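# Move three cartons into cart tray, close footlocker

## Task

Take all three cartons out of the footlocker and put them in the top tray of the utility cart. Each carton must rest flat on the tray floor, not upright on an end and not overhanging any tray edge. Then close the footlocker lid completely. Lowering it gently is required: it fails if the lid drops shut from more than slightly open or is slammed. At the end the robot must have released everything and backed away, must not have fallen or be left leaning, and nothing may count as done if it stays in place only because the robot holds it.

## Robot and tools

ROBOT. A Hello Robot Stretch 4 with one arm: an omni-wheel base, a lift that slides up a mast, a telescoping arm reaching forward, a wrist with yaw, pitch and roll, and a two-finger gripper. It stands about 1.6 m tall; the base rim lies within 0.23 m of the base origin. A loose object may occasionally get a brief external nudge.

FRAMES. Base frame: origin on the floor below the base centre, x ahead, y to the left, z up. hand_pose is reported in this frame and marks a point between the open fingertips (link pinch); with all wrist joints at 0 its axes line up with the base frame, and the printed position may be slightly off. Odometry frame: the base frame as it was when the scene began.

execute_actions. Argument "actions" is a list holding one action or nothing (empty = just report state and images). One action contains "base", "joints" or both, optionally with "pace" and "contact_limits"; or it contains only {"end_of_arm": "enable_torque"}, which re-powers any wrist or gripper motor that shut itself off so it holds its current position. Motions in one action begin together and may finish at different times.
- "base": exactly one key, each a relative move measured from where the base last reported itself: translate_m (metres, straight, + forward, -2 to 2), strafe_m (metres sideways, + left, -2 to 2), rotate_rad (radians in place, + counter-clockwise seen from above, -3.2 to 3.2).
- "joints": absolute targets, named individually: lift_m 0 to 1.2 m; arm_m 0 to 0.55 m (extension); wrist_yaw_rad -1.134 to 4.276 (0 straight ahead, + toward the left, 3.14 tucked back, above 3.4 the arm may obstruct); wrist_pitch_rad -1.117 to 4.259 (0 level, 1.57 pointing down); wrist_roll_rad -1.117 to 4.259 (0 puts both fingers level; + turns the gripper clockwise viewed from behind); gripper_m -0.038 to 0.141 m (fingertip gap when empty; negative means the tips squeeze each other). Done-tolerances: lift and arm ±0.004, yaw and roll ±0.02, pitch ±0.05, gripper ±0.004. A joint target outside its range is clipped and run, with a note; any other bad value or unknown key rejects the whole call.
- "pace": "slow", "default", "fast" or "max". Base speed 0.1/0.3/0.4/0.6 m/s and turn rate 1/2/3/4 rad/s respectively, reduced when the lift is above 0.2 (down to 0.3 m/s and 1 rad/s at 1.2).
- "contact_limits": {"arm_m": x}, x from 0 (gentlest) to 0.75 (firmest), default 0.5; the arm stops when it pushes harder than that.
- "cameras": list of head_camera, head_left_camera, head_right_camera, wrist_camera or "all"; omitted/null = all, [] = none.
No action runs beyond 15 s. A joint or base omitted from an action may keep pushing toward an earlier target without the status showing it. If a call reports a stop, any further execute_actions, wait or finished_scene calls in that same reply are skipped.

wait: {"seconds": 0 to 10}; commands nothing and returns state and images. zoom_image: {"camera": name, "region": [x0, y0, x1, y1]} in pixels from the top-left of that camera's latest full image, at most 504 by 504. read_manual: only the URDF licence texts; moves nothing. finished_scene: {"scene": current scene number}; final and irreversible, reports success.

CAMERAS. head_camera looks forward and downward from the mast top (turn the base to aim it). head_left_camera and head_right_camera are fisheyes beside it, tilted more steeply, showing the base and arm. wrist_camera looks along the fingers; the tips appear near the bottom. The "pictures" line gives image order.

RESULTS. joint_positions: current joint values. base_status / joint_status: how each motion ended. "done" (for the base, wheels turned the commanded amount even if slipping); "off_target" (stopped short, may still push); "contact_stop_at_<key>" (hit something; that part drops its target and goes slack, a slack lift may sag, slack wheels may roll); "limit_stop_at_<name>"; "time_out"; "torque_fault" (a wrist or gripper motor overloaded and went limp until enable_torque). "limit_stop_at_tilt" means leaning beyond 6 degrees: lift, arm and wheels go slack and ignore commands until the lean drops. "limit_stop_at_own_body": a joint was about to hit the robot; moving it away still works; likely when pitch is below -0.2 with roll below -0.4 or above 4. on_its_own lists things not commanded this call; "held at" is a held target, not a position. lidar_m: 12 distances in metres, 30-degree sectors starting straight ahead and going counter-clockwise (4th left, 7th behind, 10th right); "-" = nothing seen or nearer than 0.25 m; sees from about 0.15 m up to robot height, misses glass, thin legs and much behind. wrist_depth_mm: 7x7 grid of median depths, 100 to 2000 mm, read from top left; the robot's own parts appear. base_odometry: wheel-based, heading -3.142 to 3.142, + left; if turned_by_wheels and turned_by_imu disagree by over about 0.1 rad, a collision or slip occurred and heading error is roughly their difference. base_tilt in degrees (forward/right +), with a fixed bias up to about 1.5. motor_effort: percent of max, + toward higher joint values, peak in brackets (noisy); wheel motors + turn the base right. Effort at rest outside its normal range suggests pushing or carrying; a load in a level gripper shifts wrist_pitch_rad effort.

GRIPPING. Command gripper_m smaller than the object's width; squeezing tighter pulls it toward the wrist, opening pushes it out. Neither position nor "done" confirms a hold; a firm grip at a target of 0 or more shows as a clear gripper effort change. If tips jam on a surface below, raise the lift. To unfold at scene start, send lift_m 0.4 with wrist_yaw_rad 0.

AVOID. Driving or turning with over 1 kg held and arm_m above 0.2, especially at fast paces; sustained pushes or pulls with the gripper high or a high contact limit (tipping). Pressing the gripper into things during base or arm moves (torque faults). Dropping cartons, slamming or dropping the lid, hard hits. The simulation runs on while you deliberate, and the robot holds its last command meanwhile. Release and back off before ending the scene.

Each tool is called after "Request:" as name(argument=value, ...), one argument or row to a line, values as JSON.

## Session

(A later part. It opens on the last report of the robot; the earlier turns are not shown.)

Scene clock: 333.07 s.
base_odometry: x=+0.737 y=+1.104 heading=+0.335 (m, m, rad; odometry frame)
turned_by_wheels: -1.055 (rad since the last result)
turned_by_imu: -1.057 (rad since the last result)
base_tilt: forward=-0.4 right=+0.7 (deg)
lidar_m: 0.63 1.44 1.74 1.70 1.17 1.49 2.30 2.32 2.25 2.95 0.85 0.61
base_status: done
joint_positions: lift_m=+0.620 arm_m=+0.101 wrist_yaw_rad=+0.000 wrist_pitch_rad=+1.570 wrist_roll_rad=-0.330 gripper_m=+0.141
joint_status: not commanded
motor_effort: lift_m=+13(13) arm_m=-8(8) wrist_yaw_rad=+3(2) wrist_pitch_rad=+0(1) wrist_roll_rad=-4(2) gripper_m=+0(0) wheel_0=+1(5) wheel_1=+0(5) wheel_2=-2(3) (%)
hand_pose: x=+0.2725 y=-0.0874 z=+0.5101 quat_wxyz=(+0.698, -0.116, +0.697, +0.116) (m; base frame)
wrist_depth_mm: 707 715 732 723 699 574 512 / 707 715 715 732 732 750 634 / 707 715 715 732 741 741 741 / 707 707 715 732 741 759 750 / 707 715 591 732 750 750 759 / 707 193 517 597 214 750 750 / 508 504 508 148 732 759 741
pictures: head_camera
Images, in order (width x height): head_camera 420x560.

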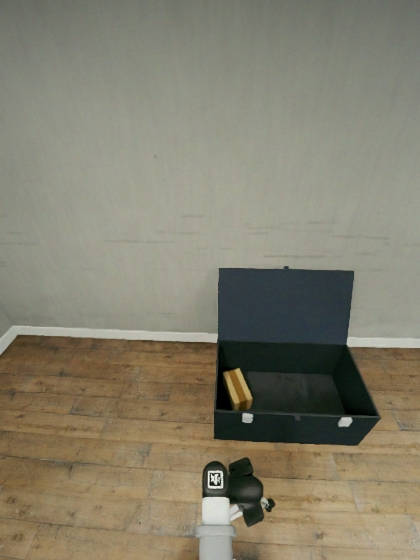

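Request:
execute_actions(
  actions=[],
)

Scene clock: 343.87 s.
base_odometry: x=+0.737 y=+1.104 heading=+0.335 (m, m, rad; odometry frame)
turned_by_wheels: +0.000 (rad since the last result)
turned_by_imu: -0.001 (rad since the last result)
base_tilt: forward=-0.4 right=+0.6 (deg)
lidar_m: 0.63 1.45 1.78 1.69 1.19 1.47 2.29 2.32 2.26 2.97 0.88 0.66
base_status: done
joint_positions: lift_m=+0.620 arm_m=+0.101 wrist_yaw_rad=+0.000 wrist_pitch_rad=+1.570 wrist_roll_rad=-0.330 gripper_m=+0.141
joint_status: not commanded
motor_effort: lift_m=+13(13) arm_m=-8(8) wrist_yaw_rad=+2(2) wrist_pitch_rad=+0(1) wrist_roll_rad=-3(2) gripper_m=-1(0) wheel_0=+1(5) wheel_1=+0(5) wheel_2=-2(3) (%)
hand_pose: x=+0.2725 y=-0.0874 z=+0.5101 quat_wxyz=(+0.698, -0.116, +0.697, +0.116) (m; base frame)
wrist_depth_mm: 699 715 715 723 707 580 512 / 707 723 723 732 741 750 627 / 699 715 732 723 741 750 759 / 707 723 715 723 732 750 741 / 699 715 580 723 750 741 750 / 707 193 508 597 215 759 750 / 504 508 512 148 732 750 759
pictures: head_camera, head_left_camera, head_right_camera, wrist_camera
Images, in order (width x height): head_camera 420x560, head_left_camera 420x672, head_right_camera 420x672, wrist_camera 616x392.

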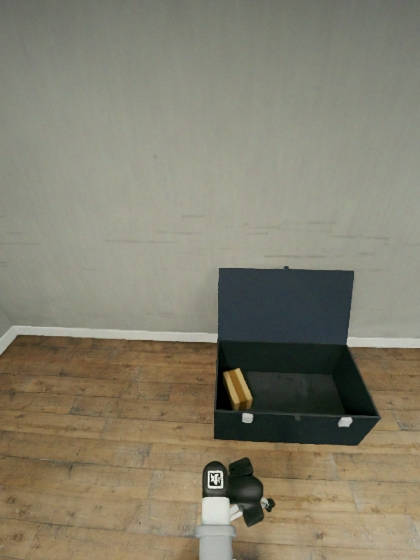

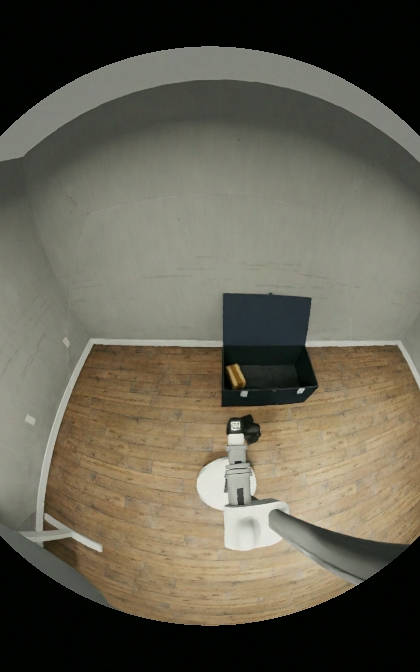

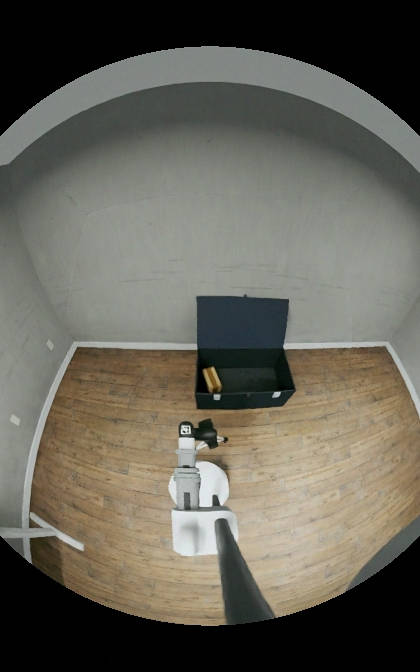

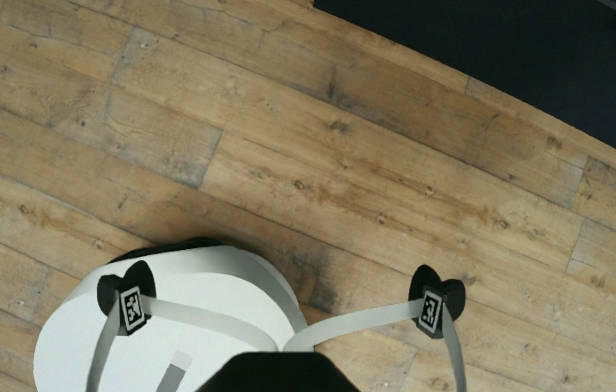

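Request:
execute_actions(
  actions=[
    {"base":{"translate_m":0.28},"joints":{"arm_m":0.38},"pace":"fast"},
  ],
  cameras=["wrist_camera"],
)

Request:
execute_actions(
  actions=[
    {"joints":{"lift_m":0.47},"pace":"fast"},
  ],
  cameras=["wrist_camera","head_camera"],
)

Scene clock: 347.60 s.
base_odometry: x=+1.001 y=+1.197 heading=+0.335 (m, m, rad; odometry frame)
turned_by_wheels: +0.000 (rad since the last result)
turned_by_imu: -0.002 (rad since the last result)
base_tilt: forward=-0.5 right=+0.7 (deg)
lidar_m: 0.36 1.14 1.66 1.68 1.38 1.44 2.61 2.49 2.84 2.99 0.52 0.39
base_status: done
joint_positions: lift_m=+0.620 arm_m=+0.379 wrist_yaw_rad=+0.000 wrist_pitch_rad=+1.570 wrist_roll_rad=-0.330 gripper_m=+0.141
joint_status: all done
motor_effort: lift_m=+13(13) arm_m=+8(8) wrist_yaw_rad=+0(2) wrist_pitch_rad=+1(0) wrist_roll_rad=-1(3) gripper_m=-1(1) wheel_0=+0(7) wheel_1=-1(6) wheel_2=+1(9) (%)
hand_pose: x=+0.5498 y=-0.0874 z=+0.5101 quat_wxyz=(+0.698, -0.116, +0.697, +0.116) (m; base frame)
wrist_depth_mm: 707 715 715 539 466 404 382 / 699 715 723 640 627 500 424 / 715 715 715 591 707 707 574 / 707 715 715 591 715 723 732 / 707 715 707 715 707 715 741 / 707 193 492 707 216 723 732 / 707 715 404 148 640 723 732
pictures: wrist_camera
Images, in order (width x height): wrist_camera 616x392.

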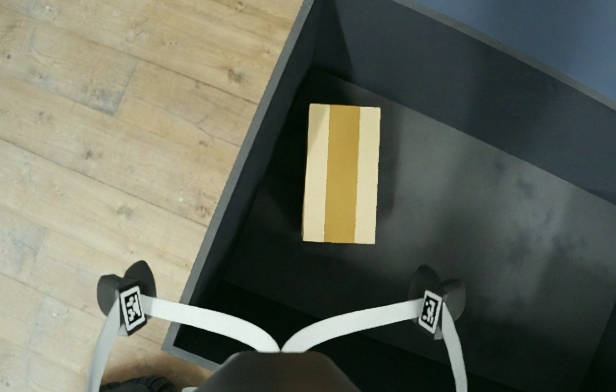

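Scene clock: 348.97 s.
base_odometry: x=+1.001 y=+1.197 heading=+0.335 (m, m, rad; odometry frame)
turned_by_wheels: +0.000 (rad since the last result)
turned_by_imu: -0.001 (rad since the last result)
base_tilt: forward=-0.4 right=+0.8 (deg)
lidar_m: 0.36 1.16 1.64 1.68 1.39 1.44 2.60 2.48 2.84 2.99 0.48 0.39
base_status: not commanded
joint_positions: lift_m=+0.470 arm_m=+0.379 wrist_yaw_rad=+0.000 wrist_pitch_rad=+1.570 wrist_roll_rad=-0.330 gripper_m=+0.141
joint_status: all done
motor_effort: lift_m=+13(12) arm_m=+7(8) wrist_yaw_rad=+0(1) wrist_pitch_rad=-1(1) wrist_roll_rad=-2(1) gripper_m=-4(0) wheel_0=+0(0) wheel_1=-1(2) wheel_2=+1(1) (%)
hand_pose: x=+0.5498 y=-0.0874 z=+0.3601 quat_wxyz=(+0.698, -0.116, +0.697, +0.116) (m; base frame)
wrist_depth_mm: 559 569 564 459 466 389 343 / 559 569 569 455 530 500 421 / 559 564 340 539 445 569 564 / 569 564 349 504 449 569 580 / 554 574 484 554 559 569 580 / 564 193 462 559 216 574 580 / 564 290 382 148 574 569 574
pictures: head_camera, wrist_camera
Images, in order (width x height): head_camera 420x560, wrist_camera 616x392.

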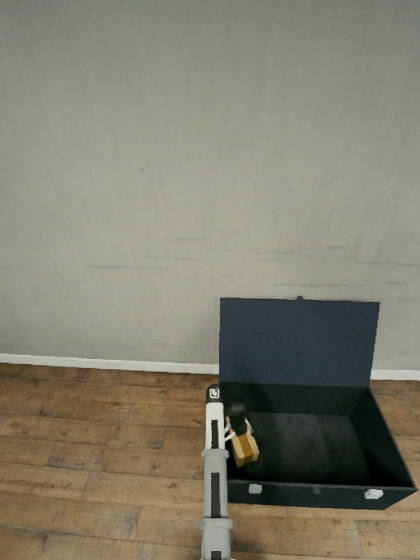

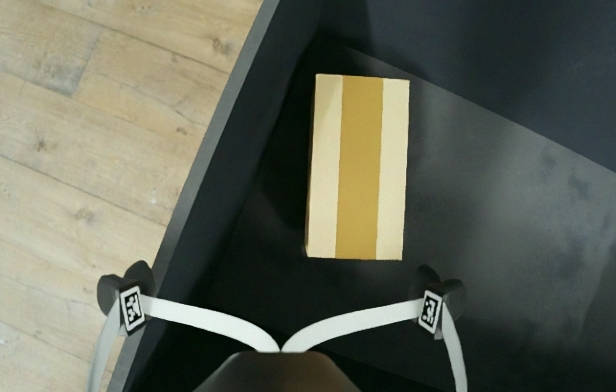

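Request:
execute_actions(
  actions=[
    {"base":{"strafe_m":-0.065},"joints":{"arm_m":0.475,"wrist_roll_rad":-0.29,"lift_m":0.40},"pace":"fast"},
  ],
  cameras=["wrist_camera"],
)

Scene clock: 354.63 s.
base_odometry: x=+1.022 y=+1.135 heading=+0.336 (m, m, rad; odometry frame)
turned_by_wheels: +0.001 (rad since the last result)
turned_by_imu: +0.004 (rad since the last result)
base_tilt: forward=-0.5 right=+0.7 (deg)
lidar_m: 0.40 1.15 1.64 1.74 1.42 1.52 2.61 2.42 3.00 2.92 0.52 0.42
base_status: done
joint_positions: lift_m=+0.412 arm_m=+0.463 wrist_yaw_rad=-0.001 wrist_pitch_rad=+1.577 wrist_roll_rad=-0.293 gripper_m=+0.141
joint_status: lift_m contact_stop (moved -0.059 of -0.070); arm_m contact_stop_at_lift_m (moved +0.085 of +0.096); the others done
on_its_own: arm_m is held at +0.464, not at your +0.475, since a contact_stop; lift_m is slack since a contact_stop (your +0.400 is given up)
motor_effort: lift_m=+12(13) arm_m=+1(13) wrist_yaw_rad=+4(4) wrist_pitch_rad=-19(63) wrist_roll_rad=-2(19) gripper_m=-9(13) wheel_0=+8(10) wheel_1=+2(9) wheel_2=+5(4) (%)
hand_pose: x=+0.6324 y=-0.0874 z=+0.3015 quat_wxyz=(+0.698, -0.103, +0.702, +0.103) (m; base frame)
wrist_depth_mm: 512 512 260 433 366 300 265 / 517 216 310 508 469 384 330 / 517 215 394 389 508 521 433 / 512 236 508 389 512 512 517 / 198 276 504 389 512 512 521 / 164 231 504 389 215 512 521 / 213 338 436 156 512 517 517
pictures: wrist_camera
Images, in order (width x height): wrist_camera 616x392.

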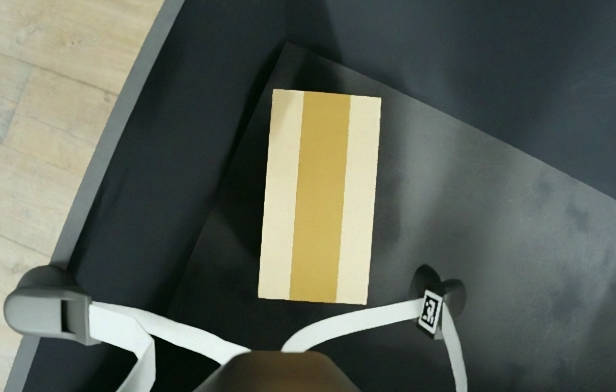

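Request:
execute_actions(
  actions=[
    {"joints":{"lift_m":0.50},"pace":"fast"},
  ],
  cameras=["wrist_camera","head_camera"],
)

Scene clock: 357.73 s.
base_odometry: x=+1.023 y=+1.135 heading=+0.335 (m, m, rad; odometry frame)
turned_by_wheels: -0.001 (rad since the last result)
turned_by_imu: -0.003 (rad since the last result)
base_tilt: forward=-0.6 right=+0.8 (deg)
lidar_m: 0.39 1.13 1.66 1.76 1.43 1.55 2.62 2.42 3.02 2.92 0.53 0.41
base_status: not commanded
joint_positions: lift_m=+0.500 arm_m=+0.463 wrist_yaw_rad=+0.000 wrist_pitch_rad=+1.571 wrist_roll_rad=-0.293 gripper_m=+0.141
joint_status: all done
on_its_own: arm_m is held at +0.464, not at your +0.475, since a contact_stop
motor_effort: lift_m=+22(22) arm_m=+1(2) wrist_yaw_rad=+3(7) wrist_pitch_rad=-2(17) wrist_roll_rad=-2(3) gripper_m=+1(10) wheel_0=+0(10) wheel_1=+0(3) wheel_2=+1(7) (%)
hand_pose: x=+0.6343 y=-0.0874 z=+0.3894 quat_wxyz=(+0.700, -0.103, +0.699, +0.103) (m; base frame)
wrist_depth_mm: 591 591 345 445 373 306 282 / 580 597 342 597 492 392 334 / 591 597 402 469 597 549 445 / 591 597 549 469 597 603 603 / 585 342 580 473 591 597 609 / 585 193 580 585 215 609 609 / 591 387 477 148 591 603 609
pictures: head_camera, wrist_camera
Images, in order (width x height): head_camera 420x560, wrist_camera 616x392.

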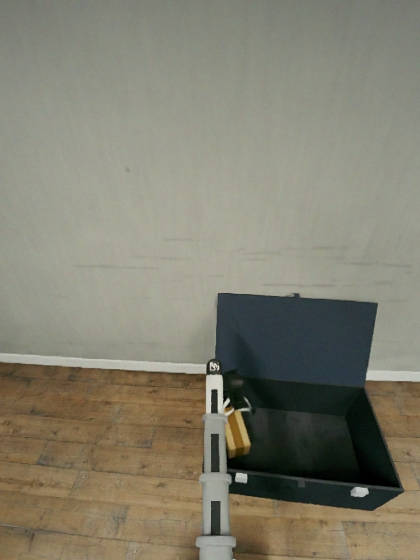

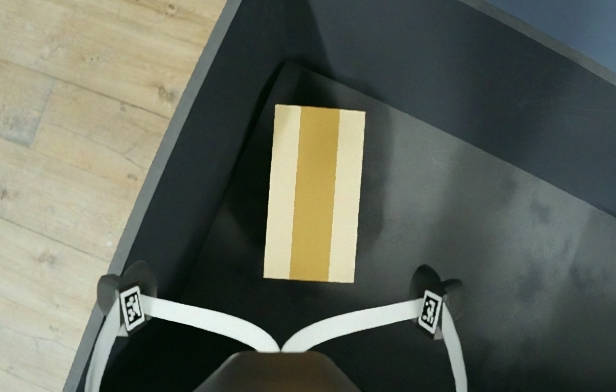

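Request:
execute_actions(
  actions=[
    {"base":{"strafe_m":-0.044},"joints":{"arm_m":0.49,"wrist_roll_rad":-0.22,"lift_m":0.46},"pace":"fast"},
  ],
  cameras=["wrist_camera"],
)

Scene clock: 363.00 s.
base_odometry: x=+1.037 y=+1.094 heading=+0.335 (m, m, rad; odometry frame)
turned_by_wheels: +0.000 (rad since the last result)
turned_by_imu: -0.002 (rad since the last result)
base_tilt: forward=-0.5 right=+0.7 (deg)
lidar_m: 0.40 1.12 1.66 1.81 1.48 1.61 2.62 2.39 2.96 2.90 0.52 0.43
base_status: done
joint_positions: lift_m=+0.460 arm_m=+0.489 wrist_yaw_rad=+0.000 wrist_pitch_rad=+1.570 wrist_roll_rad=-0.220 gripper_m=+0.141
joint_status: all done
motor_effort: lift_m=+13(21) arm_m=+8(9) wrist_yaw_rad=+1(2) wrist_pitch_rad=+1(1) wrist_roll_rad=-1(1) gripper_m=-2(0) wheel_0=+0(11) wheel_1=-1(7) wheel_2=+1(1) (%)
hand_pose: x=+0.6597 y=-0.0874 z=+0.3501 quat_wxyz=(+0.703, -0.078, +0.703, +0.078) (m; base frame)
wrist_depth_mm: 544 266 394 373 312 264 243 / 554 273 496 539 421 342 303 / 549 300 427 430 549 508 413 / 244 338 473 430 554 554 569 / 249 366 544 433 549 564 569 / 264 194 544 554 214 559 564 / 290 462 539 148 554 564 569
pictures: wrist_camera
Images, in order (width x height): wrist_camera 616x392.

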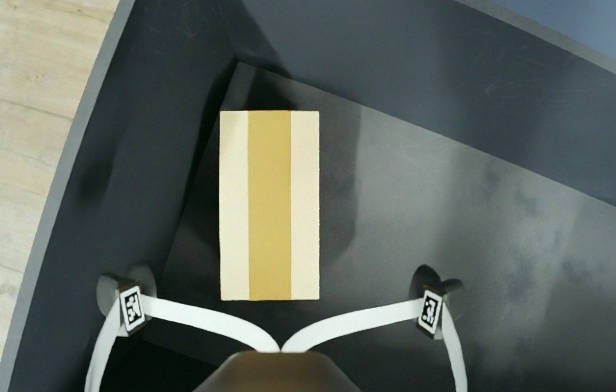

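Request:
execute_actions(
  actions=[
    {"base":{"strafe_m":0.01},"joints":{"lift_m":0.38}},
  ],
  cameras=["wrist_camera"],
)

Scene clock: 365.63 s.
base_odometry: x=+1.034 y=+1.103 heading=+0.335 (m, m, rad; odometry frame)
turned_by_wheels: +0.000 (rad since the last result)
turned_by_imu: -0.001 (rad since the last result)
base_tilt: forward=-0.5 right=+0.8 (deg)
lidar_m: 0.38 1.13 1.65 1.78 1.40 1.52 2.61 2.43 2.96 2.91 0.53 0.40
base_status: done
joint_positions: lift_m=+0.380 arm_m=+0.489 wrist_yaw_rad=+0.000 wrist_pitch_rad=+1.570 wrist_roll_rad=-0.220 gripper_m=+0.141
joint_status: all done
motor_effort: lift_m=+13(12) arm_m=+8(8) wrist_yaw_rad=+1(1) wrist_pitch_rad=-3(1) wrist_roll_rad=+0(1) gripper_m=-1(1) wheel_0=+0(6) wheel_1=+0(5) wheel_2=+0(0) (%)
hand_pose: x=+0.6597 y=-0.0874 z=+0.2701 quat_wxyz=(+0.703, -0.078, +0.703, +0.078) (m; base frame)
wrist_depth_mm: 164 224 379 375 315 267 237 / 173 248 399 466 430 347 304 / 190 277 349 353 469 473 410 / 206 314 349 353 473 488 488 / 224 340 351 351 473 477 488 / 244 193 351 351 215 488 484 / 266 452 466 148 473 480 484
pictures: wrist_camera
Images, in order (width x height): wrist_camera 616x392.

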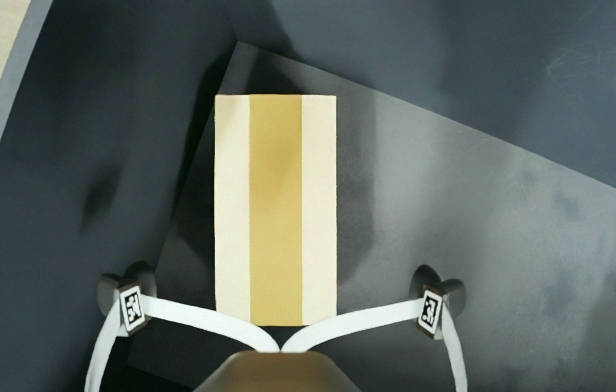

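Request:
execute_actions(
  actions=[
    {"joints":{"lift_m":0.20},"contact_limits":{}},
  ],
  cameras=["wrist_camera"],
)

Request:
execute_actions(
  actions=[
    {"joints":{"gripper_m":0.05}},
  ],
  cameras=["wrist_camera"],
)

Request:
execute_actions(
  actions=[
    {"joints":{"lift_m":0.62},"pace":"fast"},
  ],
  cameras=["wrist_camera","head_camera"],
)

action 0: "contact_limits" must be an object like {"arm_m": 0.15}; or leave it out

Scene clock: 374.53 s.
base_odometry: x=+1.034 y=+1.103 heading=+0.335 (m, m, rad; odometry frame)
turned_by_wheels: +0.000 (rad since the last result)
turned_by_imu: -0.002 (rad since the last result)
base_tilt: forward=-0.4 right=+0.7 (deg)
lidar_m: 0.38 1.13 1.65 1.77 1.44 1.56 2.60 2.45 2.97 2.90 0.53 0.42
base_status: not commanded
joint_positions: lift_m=+0.380 arm_m=+0.489 wrist_yaw_rad=+0.000 wrist_pitch_rad=+1.570 wrist_roll_rad=-0.220 gripper_m=+0.050
joint_status: all done
motor_effort: lift_m=+13(13) arm_m=+8(8) wrist_yaw_rad=+1(1) wrist_pitch_rad=+0(1) wrist_roll_rad=-2(1) gripper_m=-3(3) wheel_0=-1(1) wheel_1=+0(0) wheel_2=+0(0) (%)
hand_pose: x=+0.6597 y=-0.0874 z=+0.2701 quat_wxyz=(+0.703, -0.078, +0.703, +0.078) (m; base frame)
wrist_depth_mm: 165 225 377 377 315 266 237 / 174 247 397 469 427 345 304 / 189 278 349 349 473 477 410 / 205 315 349 349 473 484 480 / 224 357 349 353 473 480 484 / 245 362 208 351 477 480 488 / 268 351 462 312 473 480 484
pictures: wrist_camera
Images, in order (width x height): wrist_camera 616x392.

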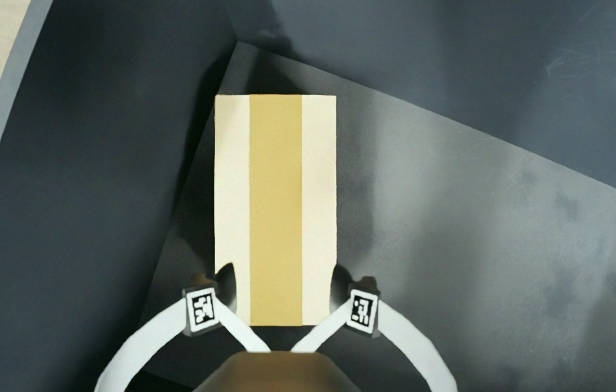

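Scene clock: 376.20 s.
base_odometry: x=+1.034 y=+1.103 heading=+0.335 (m, m, rad; odometry frame)
turned_by_wheels: +0.000 (rad since the last result)
turned_by_imu: -0.001 (rad since the last result)
base_tilt: forward=-0.6 right=+0.7 (deg)
lidar_m: 0.39 1.15 1.69 1.78 1.44 1.55 2.60 2.42 2.98 2.88 0.55 0.41
base_status: not commanded
joint_positions: lift_m=+0.620 arm_m=+0.489 wrist_yaw_rad=+0.000 wrist_pitch_rad=+1.570 wrist_roll_rad=-0.220 gripper_m=+0.050
joint_status: all done
motor_effort: lift_m=+22(24) arm_m=+8(8) wrist_yaw_rad=+1(2) wrist_pitch_rad=+1(1) wrist_roll_rad=-2(0) gripper_m=-6(3) wheel_0=+0(1) wheel_1=+0(0) wheel_2=+0(0) (%)
hand_pose: x=+0.6597 y=-0.0874 z=+0.5094 quat_wxyz=(+0.703, -0.078, +0.703, +0.078) (m; base frame)
wrist_depth_mm: 699 715 452 397 368 338 319 / 707 715 544 539 427 387 364 / 707 715 564 699 699 508 410 / 699 723 591 585 699 715 668 / 699 535 691 591 707 715 741 / 699 469 208 707 715 723 723 / 699 389 535 410 723 723 732
pictures: head_camera, wrist_camera
Images, in order (width x height): head_camera 420x560, wrist_camera 616x392.

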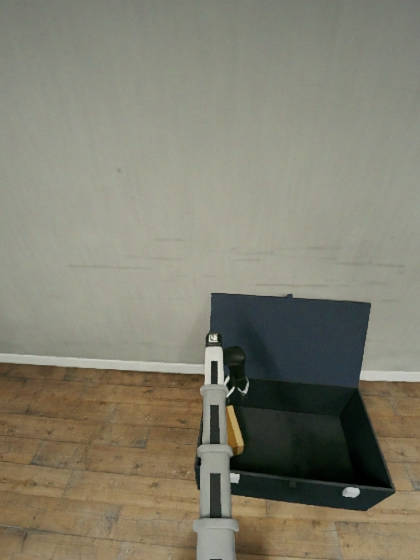

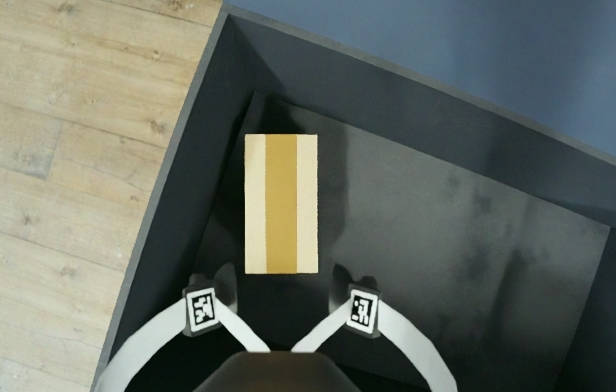

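Request:
execute_actions(
  actions=[
    {"joints":{"lift_m":0.36,"gripper_m":0.141},"pace":"fast"},
  ],
  cameras=["wrist_camera"],
)

Request:
execute_actions(
  actions=[
    {"joints":{"lift_m":0.20}},
  ],
  cameras=["wrist_camera"],
)

Scene clock: 380.10 s.
base_odometry: x=+1.034 y=+1.103 heading=+0.335 (m, m, rad; odometry frame)
turned_by_wheels: +0.000 (rad since the last result)
turned_by_imu: -0.002 (rad since the last result)
base_tilt: forward=-0.4 right=+0.7 (deg)
lidar_m: 0.40 1.10 1.64 1.78 1.45 1.55 2.61 2.45 2.98 2.88 0.55 0.40
base_status: not commanded
joint_positions: lift_m=+0.360 arm_m=+0.489 wrist_yaw_rad=+0.000 wrist_pitch_rad=+1.570 wrist_roll_rad=-0.220 gripper_m=+0.141
joint_status: all done
motor_effort: lift_m=+13(20) arm_m=+8(8) wrist_yaw_rad=+1(1) wrist_pitch_rad=-2(1) wrist_roll_rad=+0(0) gripper_m=-2(3) wheel_0=-1(1) wheel_1=+0(0) wheel_2=+0(0) (%)
hand_pose: x=+0.6597 y=-0.0874 z=+0.2501 quat_wxyz=(+0.703, -0.078, +0.703, +0.078) (m; base frame)
wrist_depth_mm: 165 224 377 377 314 267 237 / 173 249 382 442 430 343 304 / 189 278 329 330 452 459 410 / 206 314 330 334 452 459 466 / 224 336 330 332 452 459 466 / 243 193 329 330 214 462 466 / 268 436 445 148 455 459 466
pictures: wrist_camera
Images, in order (width x height): wrist_camera 616x392.

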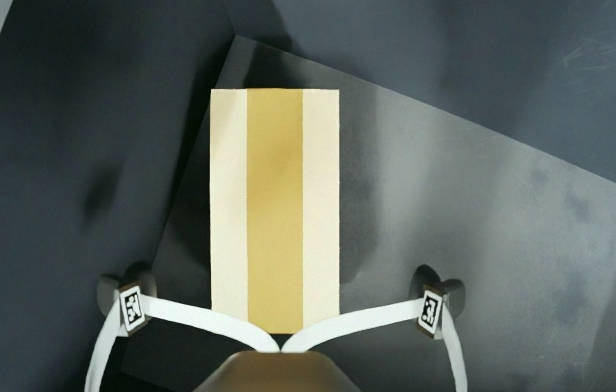

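Scene clock: 381.83 s.
base_odometry: x=+1.034 y=+1.103 heading=+0.335 (m, m, rad; odometry frame)
turned_by_wheels: +0.000 (rad since the last result)
turned_by_imu: +0.000 (rad since the last result)
base_tilt: forward=-0.5 right=+0.8 (deg)
lidar_m: 0.35 1.16 1.68 1.76 1.44 1.55 2.62 2.40 2.96 2.89 0.54 0.41
base_status: not commanded
joint_positions: lift_m=+0.201 arm_m=+0.489 wrist_yaw_rad=+0.000 wrist_pitch_rad=+1.571 wrist_roll_rad=-0.220 gripper_m=+0.141
joint_status: all done
motor_effort: lift_m=+9(13) arm_m=+8(8) wrist_yaw_rad=+2(1) wrist_pitch_rad=-3(5) wrist_roll_rad=+0(1) gripper_m=+0(1) wheel_0=+0(1) wheel_1=+2(2) wheel_2=+2(1) (%)
hand_pose: x=+0.6594 y=-0.0874 z=+0.0904 quat_wxyz=(+0.703, -0.078, +0.703, +0.078) (m; base frame)
wrist_depth_mm: 163 197 171 173 293 263 236 / 172 207 172 174 296 298 296 / 187 224 172 174 296 297 301 / 204 248 172 175 296 298 301 / 222 209 172 174 297 298 303 / 234 174 172 174 186 298 303 / 252 285 172 148 296 298 301
pictures: wrist_camera
Images, in order (width x height): wrist_camera 616x392.

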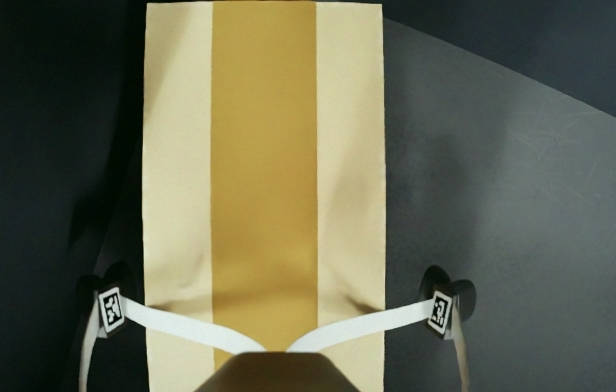

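Request:
execute_actions(
  actions=[
    {"joints":{"gripper_m":0.05}},
  ],
  cameras=["wrist_camera"],
)

Request:
execute_actions(
  actions=[
    {"joints":{"lift_m":0.62},"pace":"fast"},
  ],
  cameras=["wrist_camera","head_camera"],
)

Scene clock: 385.17 s.
base_odometry: x=+1.034 y=+1.103 heading=+0.335 (m, m, rad; odometry frame)
turned_by_wheels: +0.000 (rad since the last result)
turned_by_imu: -0.001 (rad since the last result)
base_tilt: forward=-0.5 right=+0.6 (deg)
lidar_m: 0.41 1.15 1.64 1.79 1.39 1.55 2.61 2.43 2.98 2.88 0.53 0.42
base_status: not commanded
joint_positions: lift_m=+0.200 arm_m=+0.489 wrist_yaw_rad=+0.000 wrist_pitch_rad=+1.570 wrist_roll_rad=-0.220 gripper_m=+0.050
joint_status: all done
motor_effort: lift_m=+13(13) arm_m=+8(8) wrist_yaw_rad=+1(2) wrist_pitch_rad=-2(4) wrist_roll_rad=+0(1) gripper_m=-22(20) wheel_0=+0(1) wheel_1=+2(2) wheel_2=+2(2) (%)
hand_pose: x=+0.6596 y=-0.0874 z=+0.0901 quat_wxyz=(+0.703, -0.078, +0.703, +0.078) (m; base frame)
wrist_depth_mm: 164 198 165 167 169 268 236 / 173 217 166 166 169 296 297 / 188 240 165 167 169 296 298 / 205 268 164 166 169 297 298 / 224 283 164 166 168 294 300 / 235 169 164 165 168 296 298 / 231 283 151 144 168 297 300
pictures: wrist_camera
Images, in order (width x height): wrist_camera 616x392.

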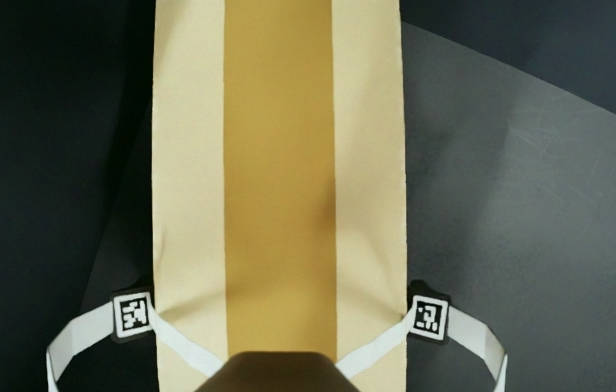

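Scene clock: 387.30 s.
base_odometry: x=+1.034 y=+1.103 heading=+0.335 (m, m, rad; odometry frame)
turned_by_wheels: +0.000 (rad since the last result)
turned_by_imu: -0.001 (rad since the last result)
base_tilt: forward=-0.4 right=+0.5 (deg)
lidar_m: 0.40 1.14 1.62 1.78 1.41 1.60 2.60 2.40 2.96 2.89 0.53 0.41
base_status: not commanded
joint_positions: lift_m=+0.620 arm_m=+0.489 wrist_yaw_rad=+0.000 wrist_pitch_rad=+1.570 wrist_roll_rad=-0.220 gripper_m=+0.050
joint_status: all done
motor_effort: lift_m=+23(23) arm_m=+8(8) wrist_yaw_rad=+2(2) wrist_pitch_rad=-1(1) wrist_roll_rad=-1(0) gripper_m=-21(21) wheel_0=+0(0) wheel_1=+2(2) wheel_2=+1(2) (%)
hand_pose: x=+0.6596 y=-0.0874 z=+0.5093 quat_wxyz=(+0.703, -0.078, +0.703, +0.078) (m; base frame)
wrist_depth_mm: 707 699 165 167 169 338 320 / 699 715 166 166 169 387 362 / 707 691 165 166 168 508 415 / 707 715 164 166 168 723 676 / 699 421 164 166 168 723 723 / 699 170 164 165 167 723 732 / 707 430 151 145 168 723 723
pictures: head_camera, wrist_camera
Images, in order (width x height): head_camera 420x560, wrist_camera 616x392.

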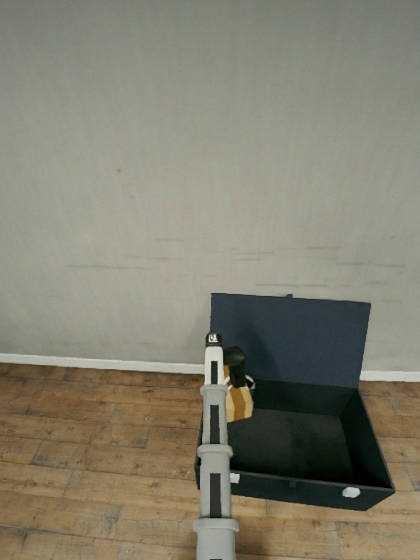

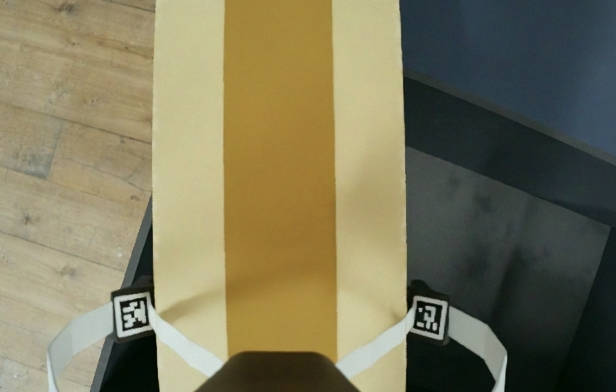

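Request:
execute_actions(
  actions=[
    {"base":{"translate_m":-0.05},"joints":{"arm_m":0.1,"wrist_roll_rad":0},"pace":"fast"},
  ],
  cameras=[],
)

Request:
execute_actions(
  actions=[
    {"base":{"rotate_rad":2.558}},
  ],
  cameras=["head_camera"],
)

Request:
execute_actions(
  actions=[
    {"base":{"strafe_m":1.63},"pace":"fast"},
  ],
  cameras=["head_camera","head_right_camera"],
)

Scene clock: 397.20 s.
base_odometry: x=+0.987 y=+1.087 heading=+0.335 (m, m, rad; odometry frame)
turned_by_wheels: +0.000 (rad since the last result)
turned_by_imu: -0.002 (rad since the last result)
base_tilt: forward=-0.5 right=+0.6 (deg)
lidar_m: 0.43 1.20 1.74 1.78 1.39 1.53 2.58 2.42 2.94 2.90 0.63 0.35
base_status: done
joint_positions: lift_m=+0.620 arm_m=+0.101 wrist_yaw_rad=+0.000 wrist_pitch_rad=+1.571 wrist_roll_rad=+0.000 gripper_m=+0.050
joint_status: all done
motor_effort: lift_m=+22(22) arm_m=-8(9) wrist_yaw_rad=+2(0) wrist_pitch_rad=-1(1) wrist_roll_rad=+2(3) gripper_m=-23(22) wheel_0=-1(5) wheel_1=+2(5) wheel_2=-1(11) (%)
hand_pose: x=+0.2724 y=-0.0874 z=+0.5093 quat_wxyz=(+0.707, +0.000, +0.707, +0.000) (m; base frame)
wrist_depth_mm: 707 433 165 167 170 723 723 / 707 715 165 166 169 477 469 / 707 715 164 166 168 732 654 / 699 715 165 166 168 750 759 / 715 723 164 166 168 750 759 / 707 170 164 166 167 741 750 / 699 508 151 144 168 750 759
pictures: none
No camera images: the call's "cameras" was empty. Leave "cameras" out to get every camera's image.

Scene clock: 399.77 s.
base_odometry: x=+0.987 y=+1.087 heading=+2.893 (m, m, rad; odometry frame)
turned_by_wheels: +2.558 (rad since the last result)
turned_by_imu: +2.561 (rad since the last result)
base_tilt: forward=-0.4 right=+0.8 (deg)
lidar_m: 1.45 2.55 2.37 2.39 2.90 0.65 0.47 0.45 1.17 1.57 1.77 0.36
base_status: done
joint_positions: lift_m=+0.620 arm_m=+0.101 wrist_yaw_rad=+0.000 wrist_pitch_rad=+1.570 wrist_roll_rad=+0.000 gripper_m=+0.050
joint_status: not commanded
motor_effort: lift_m=+22(22) arm_m=-8(8) wrist_yaw_rad=+2(2) wrist_pitch_rad=+0(2) wrist_roll_rad=-1(1) gripper_m=-20(19) wheel_0=-1(5) wheel_1=+2(5) wheel_2=-1(6) (%)
hand_pose: x=+0.2725 y=-0.0874 z=+0.5094 quat_wxyz=(+0.707, +0.000, +0.707, +0.000) (m; base frame)
wrist_depth_mm: 699 707 166 167 169 741 750 / 699 707 165 167 169 741 750 / 707 715 165 167 169 750 750 / 707 707 164 166 168 750 759 / 715 715 164 165 169 750 750 / 699 169 164 166 168 741 750 / 699 504 151 144 168 750 750
pictures: head_camera
Images, in order (width x height): head_camera 420x560.

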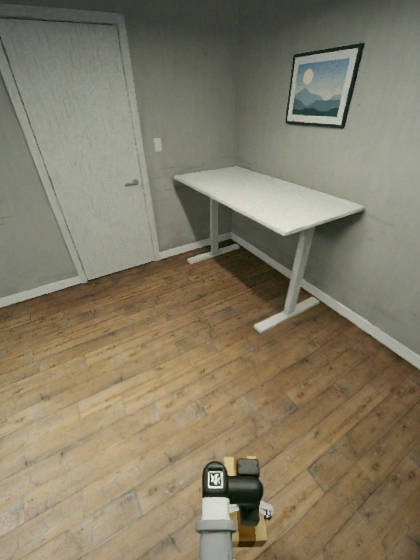

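Scene clock: 405.10 s.
base_odometry: x=+0.586 y=-0.493 heading=+2.894 (m, m, rad; odometry frame)
turned_by_wheels: +0.000 (rad since the last result)
turned_by_imu: -0.002 (rad since the last result)
base_tilt: forward=-0.4 right=+0.6 (deg)
lidar_m: 1.81 0.97 0.87 1.58 1.49 1.57 2.03 1.93 1.45 1.82 2.41 0.38
base_status: done
joint_positions: lift_m=+0.620 arm_m=+0.101 wrist_yaw_rad=+0.000 wrist_pitch_rad=+1.570 wrist_roll_rad=+0.000 gripper_m=+0.050
joint_status: not commanded
motor_effort: lift_m=+22(22) arm_m=-8(8) wrist_yaw_rad=+1(1) wrist_pitch_rad=-1(2) wrist_roll_rad=-1(0) gripper_m=-20(18) wheel_0=+1(9) wheel_1=+0(9) wheel_2=-1(1) (%)
hand_pose: x=+0.2725 y=-0.0874 z=+0.5094 quat_wxyz=(+0.707, +0.000, +0.707, +0.000) (m; base frame)
wrist_depth_mm: 715 707 165 167 169 741 741 / 707 715 165 166 169 741 759 / 707 707 165 166 168 750 759 / 699 715 165 166 168 741 750 / 715 715 164 166 168 750 750 / 707 169 164 165 167 750 741 / 699 512 151 144 167 750 759
pictures: head_camera, head_right_camera
Images, in order (width x height): head_camera 420x560, head_right_camera 420x672.

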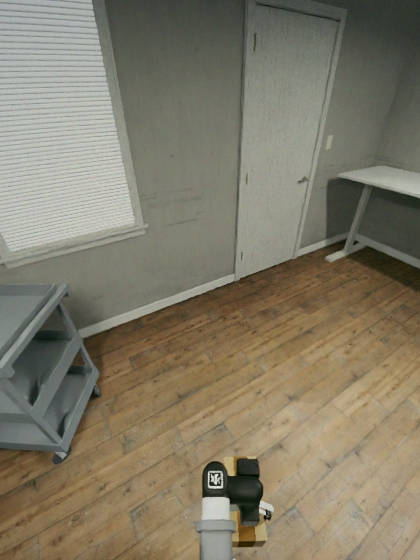

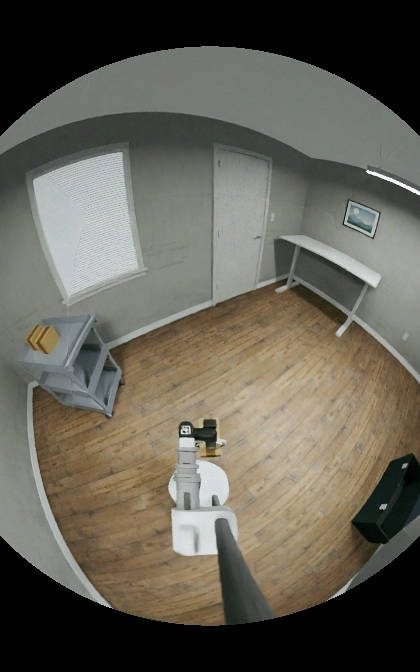

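Request:
execute_actions(
  actions=[
    {"base":{"translate_m":-0.09},"pace":"fast"},
  ],
  cameras=[],
)

Request:
execute_actions(
  actions=[
    {"base":{"strafe_m":0.973},"joints":{"lift_m":1.1},"pace":"fast"},
  ],
  cameras=["head_camera"],
)

Scene clock: 408.53 s.
base_odometry: x=+0.673 y=-0.516 heading=+2.893 (m, m, rad; odometry frame)
turned_by_wheels: +0.000 (rad since the last result)
turned_by_imu: -0.001 (rad since the last result)
base_tilt: forward=-0.5 right=+0.8 (deg)
lidar_m: 1.85 0.98 0.92 1.53 1.45 1.52 1.95 1.85 1.38 1.68 2.45 0.36
base_status: done
joint_positions: lift_m=+0.620 arm_m=+0.101 wrist_yaw_rad=+0.000 wrist_pitch_rad=+1.570 wrist_roll_rad=+0.000 gripper_m=+0.050
joint_status: not commanded
motor_effort: lift_m=+22(22) arm_m=-8(8) wrist_yaw_rad=+1(1) wrist_pitch_rad=+0(2) wrist_roll_rad=+1(1) gripper_m=-21(22) wheel_0=-1(7) wheel_1=+1(6) wheel_2=-1(11) (%)
hand_pose: x=+0.2724 y=-0.0874 z=+0.5094 quat_wxyz=(+0.707, +0.000, +0.707, +0.000) (m; base frame)
wrist_depth_mm: 715 707 165 167 169 750 759 / 707 715 165 167 169 741 750 / 699 715 164 167 169 741 750 / 707 707 164 167 169 741 750 / 707 715 164 166 167 750 759 / 707 169 164 166 168 759 759 / 707 508 151 144 167 750 750
pictures: none
No camera images: the call's "cameras" was empty. Leave "cameras" out to get every camera's image.

Scene clock: 412.20 s.
base_odometry: x=+0.434 y=-1.459 heading=+2.893 (m, m, rad; odometry frame)
turned_by_wheels: +0.000 (rad since the last result)
turned_by_imu: -0.001 (rad since the last result)
base_tilt: forward=-0.5 right=+0.8 (deg)
lidar_m: 0.37 0.68 0.92 0.67 0.61 0.65 0.90 2.36 2.32 2.35 3.29 0.35
base_status: done
joint_positions: lift_m=+1.100 arm_m=+0.101 wrist_yaw_rad=+0.000 wrist_pitch_rad=+1.570 wrist_roll_rad=+0.000 gripper_m=+0.050
joint_status: all done
motor_effort: lift_m=+22(24) arm_m=-8(8) wrist_yaw_rad=+1(1) wrist_pitch_rad=-3(0) wrist_roll_rad=-2(2) gripper_m=-19(21) wheel_0=+1(12) wheel_1=+0(10) wheel_2=-1(5) (%)
hand_pose: x=+0.2724 y=-0.0874 z=+0.9893 quat_wxyz=(+0.707, +0.000, +0.707, +0.000) (m; base frame)
wrist_depth_mm: 1118 866 165 167 169 1229 1255 / 1160 1205 164 167 169 1205 1281 / 1138 1160 165 166 168 1229 1255 / 1182 1182 165 166 168 1229 1255 / 1138 1160 164 166 168 1205 1255 / 1160 169 164 165 168 1205 1281 / 1060 1160 151 145 168 1205 1255
pictures: head_camera
Images, in order (width x height): head_camera 420x560.

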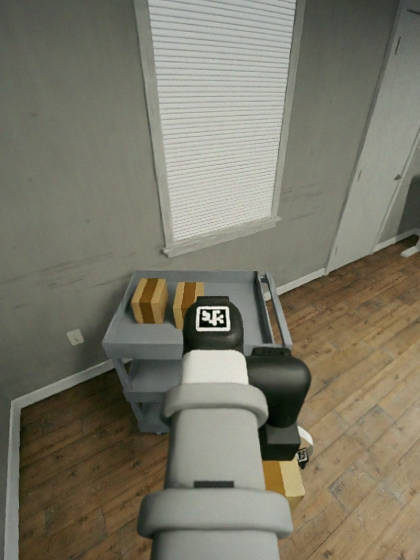

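Request:
execute_actions(
  actions=[
    {"base":{"translate_m":0.3},"joints":{"arm_m":0.37},"pace":"fast"},
  ],
  cameras=["head_camera","wrist_camera","head_right_camera"],
)

Scene clock: 416.33 s.
base_odometry: x=+0.144 y=-1.385 heading=+2.893 (m, m, rad; odometry frame)
turned_by_wheels: +0.000 (rad since the last result)
turned_by_imu: -0.002 (rad since the last result)
base_tilt: forward=-0.5 right=+0.7 (deg)
lidar_m: 0.31 0.36 0.50 0.81 0.77 0.78 1.12 2.60 2.41 2.74 3.13 0.35
base_status: done
joint_positions: lift_m=+1.100 arm_m=+0.369 wrist_yaw_rad=+0.000 wrist_pitch_rad=+1.570 wrist_roll_rad=+0.000 gripper_m=+0.050
joint_status: all done
motor_effort: lift_m=+22(22) arm_m=+8(8) wrist_yaw_rad=+2(2) wrist_pitch_rad=+0(2) wrist_roll_rad=-1(1) gripper_m=-20(21) wheel_0=-2(7) wheel_1=+1(7) wheel_2=+0(13) (%)
hand_pose: x=+0.5397 y=-0.0874 z=+0.9893 quat_wxyz=(+0.707, +0.000, +0.707, +0.000) (m; base frame)
wrist_depth_mm: 402 404 166 167 170 1205 1255 / 404 404 165 166 169 1205 1255 / 290 291 165 167 168 1205 1255 / 289 290 165 166 168 1205 1255 / 287 291 164 166 168 1229 1229 / 290 169 163 165 167 1205 1255 / 402 410 151 144 167 353 1255
pictures: head_camera, head_right_camera, wrist_camera
Images, in order (width x height): head_camera 420x560, head_right_camera 420x672, wrist_camera 616x392.

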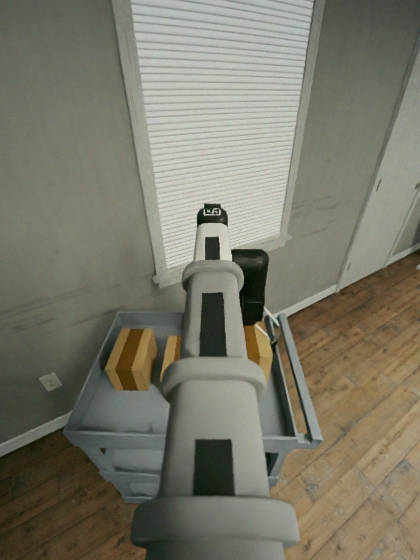

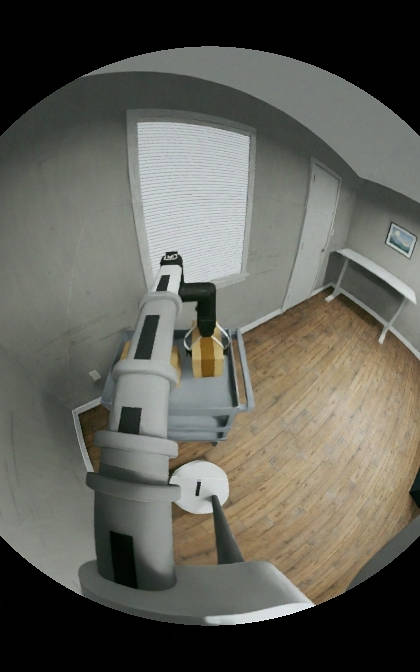

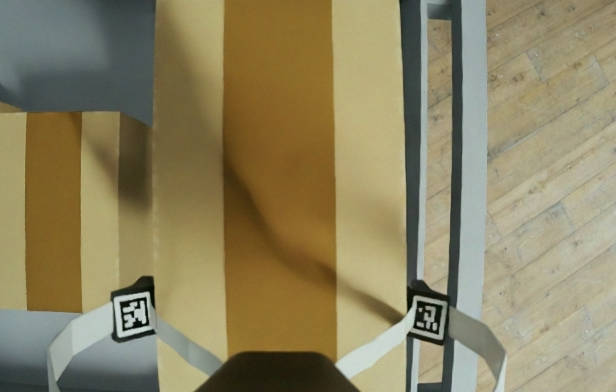

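Request:
execute_actions(
  actions=[
    {"base":{"strafe_m":0.007},"joints":{"lift_m":1.0}},
  ],
  cameras=["wrist_camera","head_right_camera"],
)

Scene clock: 421.23 s.
base_odometry: x=+0.142 y=-1.392 heading=+2.893 (m, m, rad; odometry frame)
turned_by_wheels: +0.000 (rad since the last result)
turned_by_imu: -0.002 (rad since the last result)
base_tilt: forward=-0.3 right=+0.6 (deg)
lidar_m: 0.32 0.34 0.51 0.78 0.75 0.77 1.10 2.60 2.40 2.78 3.13 0.35
base_status: done
joint_positions: lift_m=+1.000 arm_m=+0.369 wrist_yaw_rad=+0.000 wrist_pitch_rad=+1.570 wrist_roll_rad=+0.000 gripper_m=+0.050
joint_status: all done
motor_effort: lift_m=+13(21) arm_m=+8(8) wrist_yaw_rad=+1(1) wrist_pitch_rad=+0(0) wrist_roll_rad=+0(1) gripper_m=-21(22) wheel_0=+1(8) wheel_1=-1(7) wheel_2=+0(1) (%)
hand_pose: x=+0.5397 y=-0.0874 z=+0.8901 quat_wxyz=(+0.707, +0.000, +0.707, +0.000) (m; base frame)
wrist_depth_mm: 306 307 165 167 170 285 256 / 221 309 165 167 169 287 257 / 196 256 165 166 169 289 255 / 198 260 164 166 168 286 258 / 198 257 164 166 168 282 258 / 194 170 163 166 167 277 1138 / 193 312 151 144 167 259 256
pictures: head_right_camera, wrist_camera
Images, in order (width x height): head_right_camera 420x672, wrist_camera 616x392.

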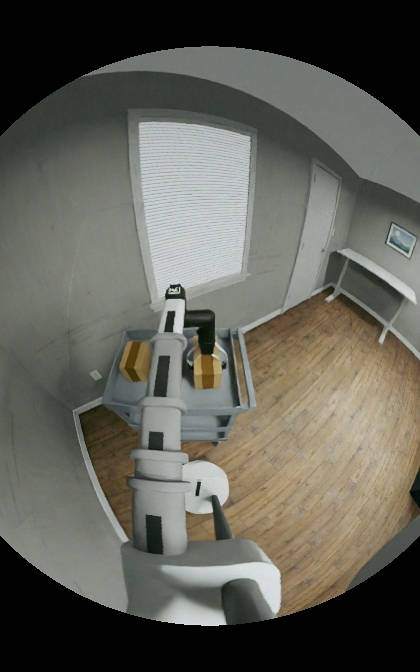

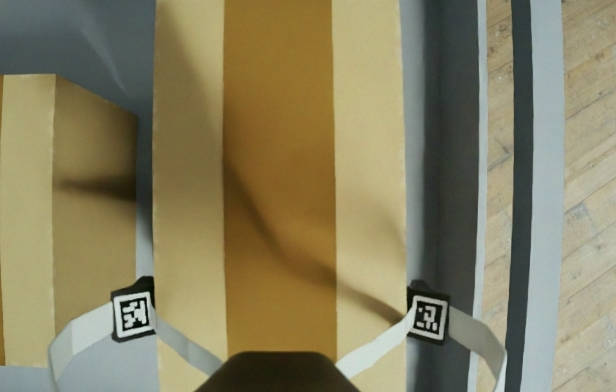

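Request:
execute_actions(
  actions=[
    {"joints":{"lift_m":0.982},"pace":"slow"},
  ],
  cameras=[],
)

Request:
execute_actions(
  actions=[
    {"joints":{"gripper_m":0.128}},
  ],
  cameras=["wrist_camera"],
)

Request:
execute_actions(
  actions=[
    {"joints":{"lift_m":1.12},"pace":"fast"},
  ],
  cameras=["wrist_camera","head_right_camera"],
)

Scene clock: 425.30 s.
base_odometry: x=+0.142 y=-1.392 heading=+2.893 (m, m, rad; odometry frame)
turned_by_wheels: +0.000 (rad since the last result)
turned_by_imu: -0.002 (rad since the last result)
base_tilt: forward=-0.3 right=+0.7 (deg)
lidar_m: 0.30 0.35 0.50 0.77 0.75 0.79 1.11 2.63 2.41 2.77 3.15 0.35
base_status: not commanded
joint_positions: lift_m=+0.982 arm_m=+0.369 wrist_yaw_rad=+0.000 wrist_pitch_rad=+1.570 wrist_roll_rad=+0.000 gripper_m=+0.050
joint_status: all done
motor_effort: lift_m=+13(13) arm_m=+8(8) wrist_yaw_rad=+0(0) wrist_pitch_rad=-2(1) wrist_roll_rad=+0(0) gripper_m=-23(21) wheel_0=+0(1) wheel_1=-1(1) wheel_2=+0(1) (%)
hand_pose: x=+0.5397 y=-0.0874 z=+0.8721 quat_wxyz=(+0.707, +0.000, +0.707, +0.000) (m; base frame)
wrist_depth_mm: 289 293 166 167 169 283 239 / 207 294 164 167 169 285 241 / 196 256 165 166 168 286 249 / 198 258 165 166 168 283 247 / 198 256 164 166 168 281 246 / 186 169 164 166 168 260 238 / 176 294 151 144 167 255 239
pictures: none
No camera images: the call's "cameras" was empty. Leave "cameras" out to get every camera's image.

Scene clock: 427.00 s.
base_odometry: x=+0.142 y=-1.392 heading=+2.893 (m, m, rad; odometry frame)
turned_by_wheels: +0.000 (rad since the last result)
turned_by_imu: -0.001 (rad since the last result)
base_tilt: forward=-0.3 right=+0.7 (deg)
lidar_m: 0.32 0.35 0.48 0.79 0.77 0.80 1.11 2.60 2.41 2.75 3.14 0.33
base_status: not commanded
joint_positions: lift_m=+0.982 arm_m=+0.369 wrist_yaw_rad=+0.000 wrist_pitch_rad=+1.570 wrist_roll_rad=+0.000 gripper_m=+0.128
joint_status: all done
motor_effort: lift_m=+13(13) arm_m=+8(8) wrist_yaw_rad=+1(0) wrist_pitch_rad=+0(4) wrist_roll_rad=-2(1) gripper_m=-1(21) wheel_0=+0(1) wheel_1=-1(1) wheel_2=-2(2) (%)
hand_pose: x=+0.5397 y=-0.0874 z=+0.8721 quat_wxyz=(+0.707, +0.000, +0.707, +0.000) (m; base frame)
wrist_depth_mm: 287 291 181 182 185 282 238 / 209 294 180 183 185 283 239 / 198 294 181 183 186 283 246 / 199 294 181 183 185 282 246 / 200 281 181 183 185 282 245 / 197 193 181 184 186 256 240 / 196 294 181 148 186 257 241
pictures: wrist_camera
Images, in order (width x height): wrist_camera 616x392.

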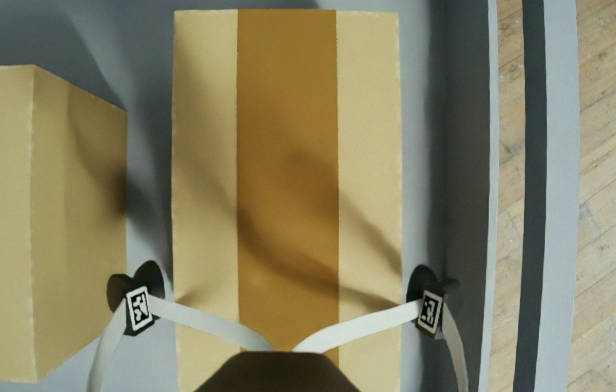

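Scene clock: 428.33 s.
base_odometry: x=+0.142 y=-1.392 heading=+2.893 (m, m, rad; odometry frame)
turned_by_wheels: +0.000 (rad since the last result)
turned_by_imu: -0.001 (rad since the last result)
base_tilt: forward=-0.4 right=+0.6 (deg)
lidar_m: 0.31 0.34 0.50 0.81 0.76 0.81 1.11 2.61 2.43 2.74 3.10 0.35
base_status: not commanded
joint_positions: lift_m=+1.120 arm_m=+0.369 wrist_yaw_rad=+0.000 wrist_pitch_rad=+1.570 wrist_roll_rad=+0.000 gripper_m=+0.128
joint_status: all done
motor_effort: lift_m=+22(24) arm_m=+8(8) wrist_yaw_rad=+1(1) wrist_pitch_rad=-1(1) wrist_roll_rad=-1(1) gripper_m=+1(1) wheel_0=+0(0) wheel_1=-1(1) wheel_2=-1(1) (%)
hand_pose: x=+0.5397 y=-0.0874 z=+1.0094 quat_wxyz=(+0.707, +0.000, +0.707, +0.000) (m; base frame)
wrist_depth_mm: 424 427 430 436 439 1229 1255 / 421 427 433 433 442 1281 1281 / 307 314 430 319 439 1281 1229 / 309 312 427 319 439 1255 1229 / 307 312 433 319 436 1255 1308 / 421 198 319 319 200 1308 1255 / 421 424 433 144 442 1255 1281
pictures: head_right_camera, wrist_camera
Images, in order (width x height): head_right_camera 420x672, wrist_camera 616x392.

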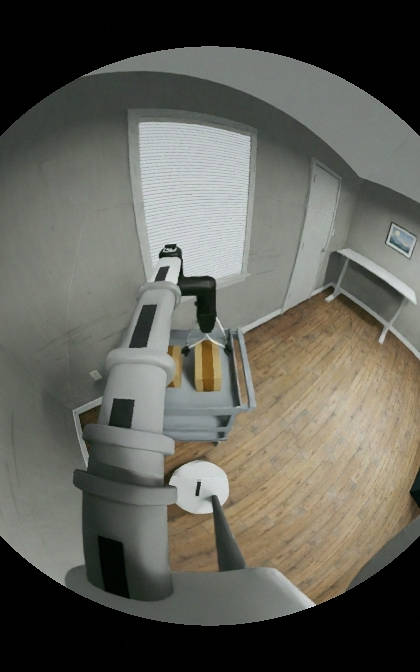

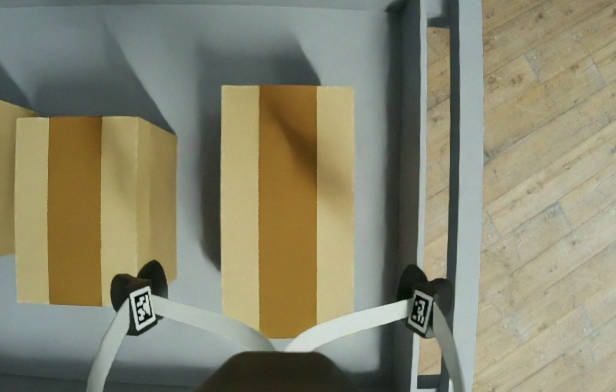

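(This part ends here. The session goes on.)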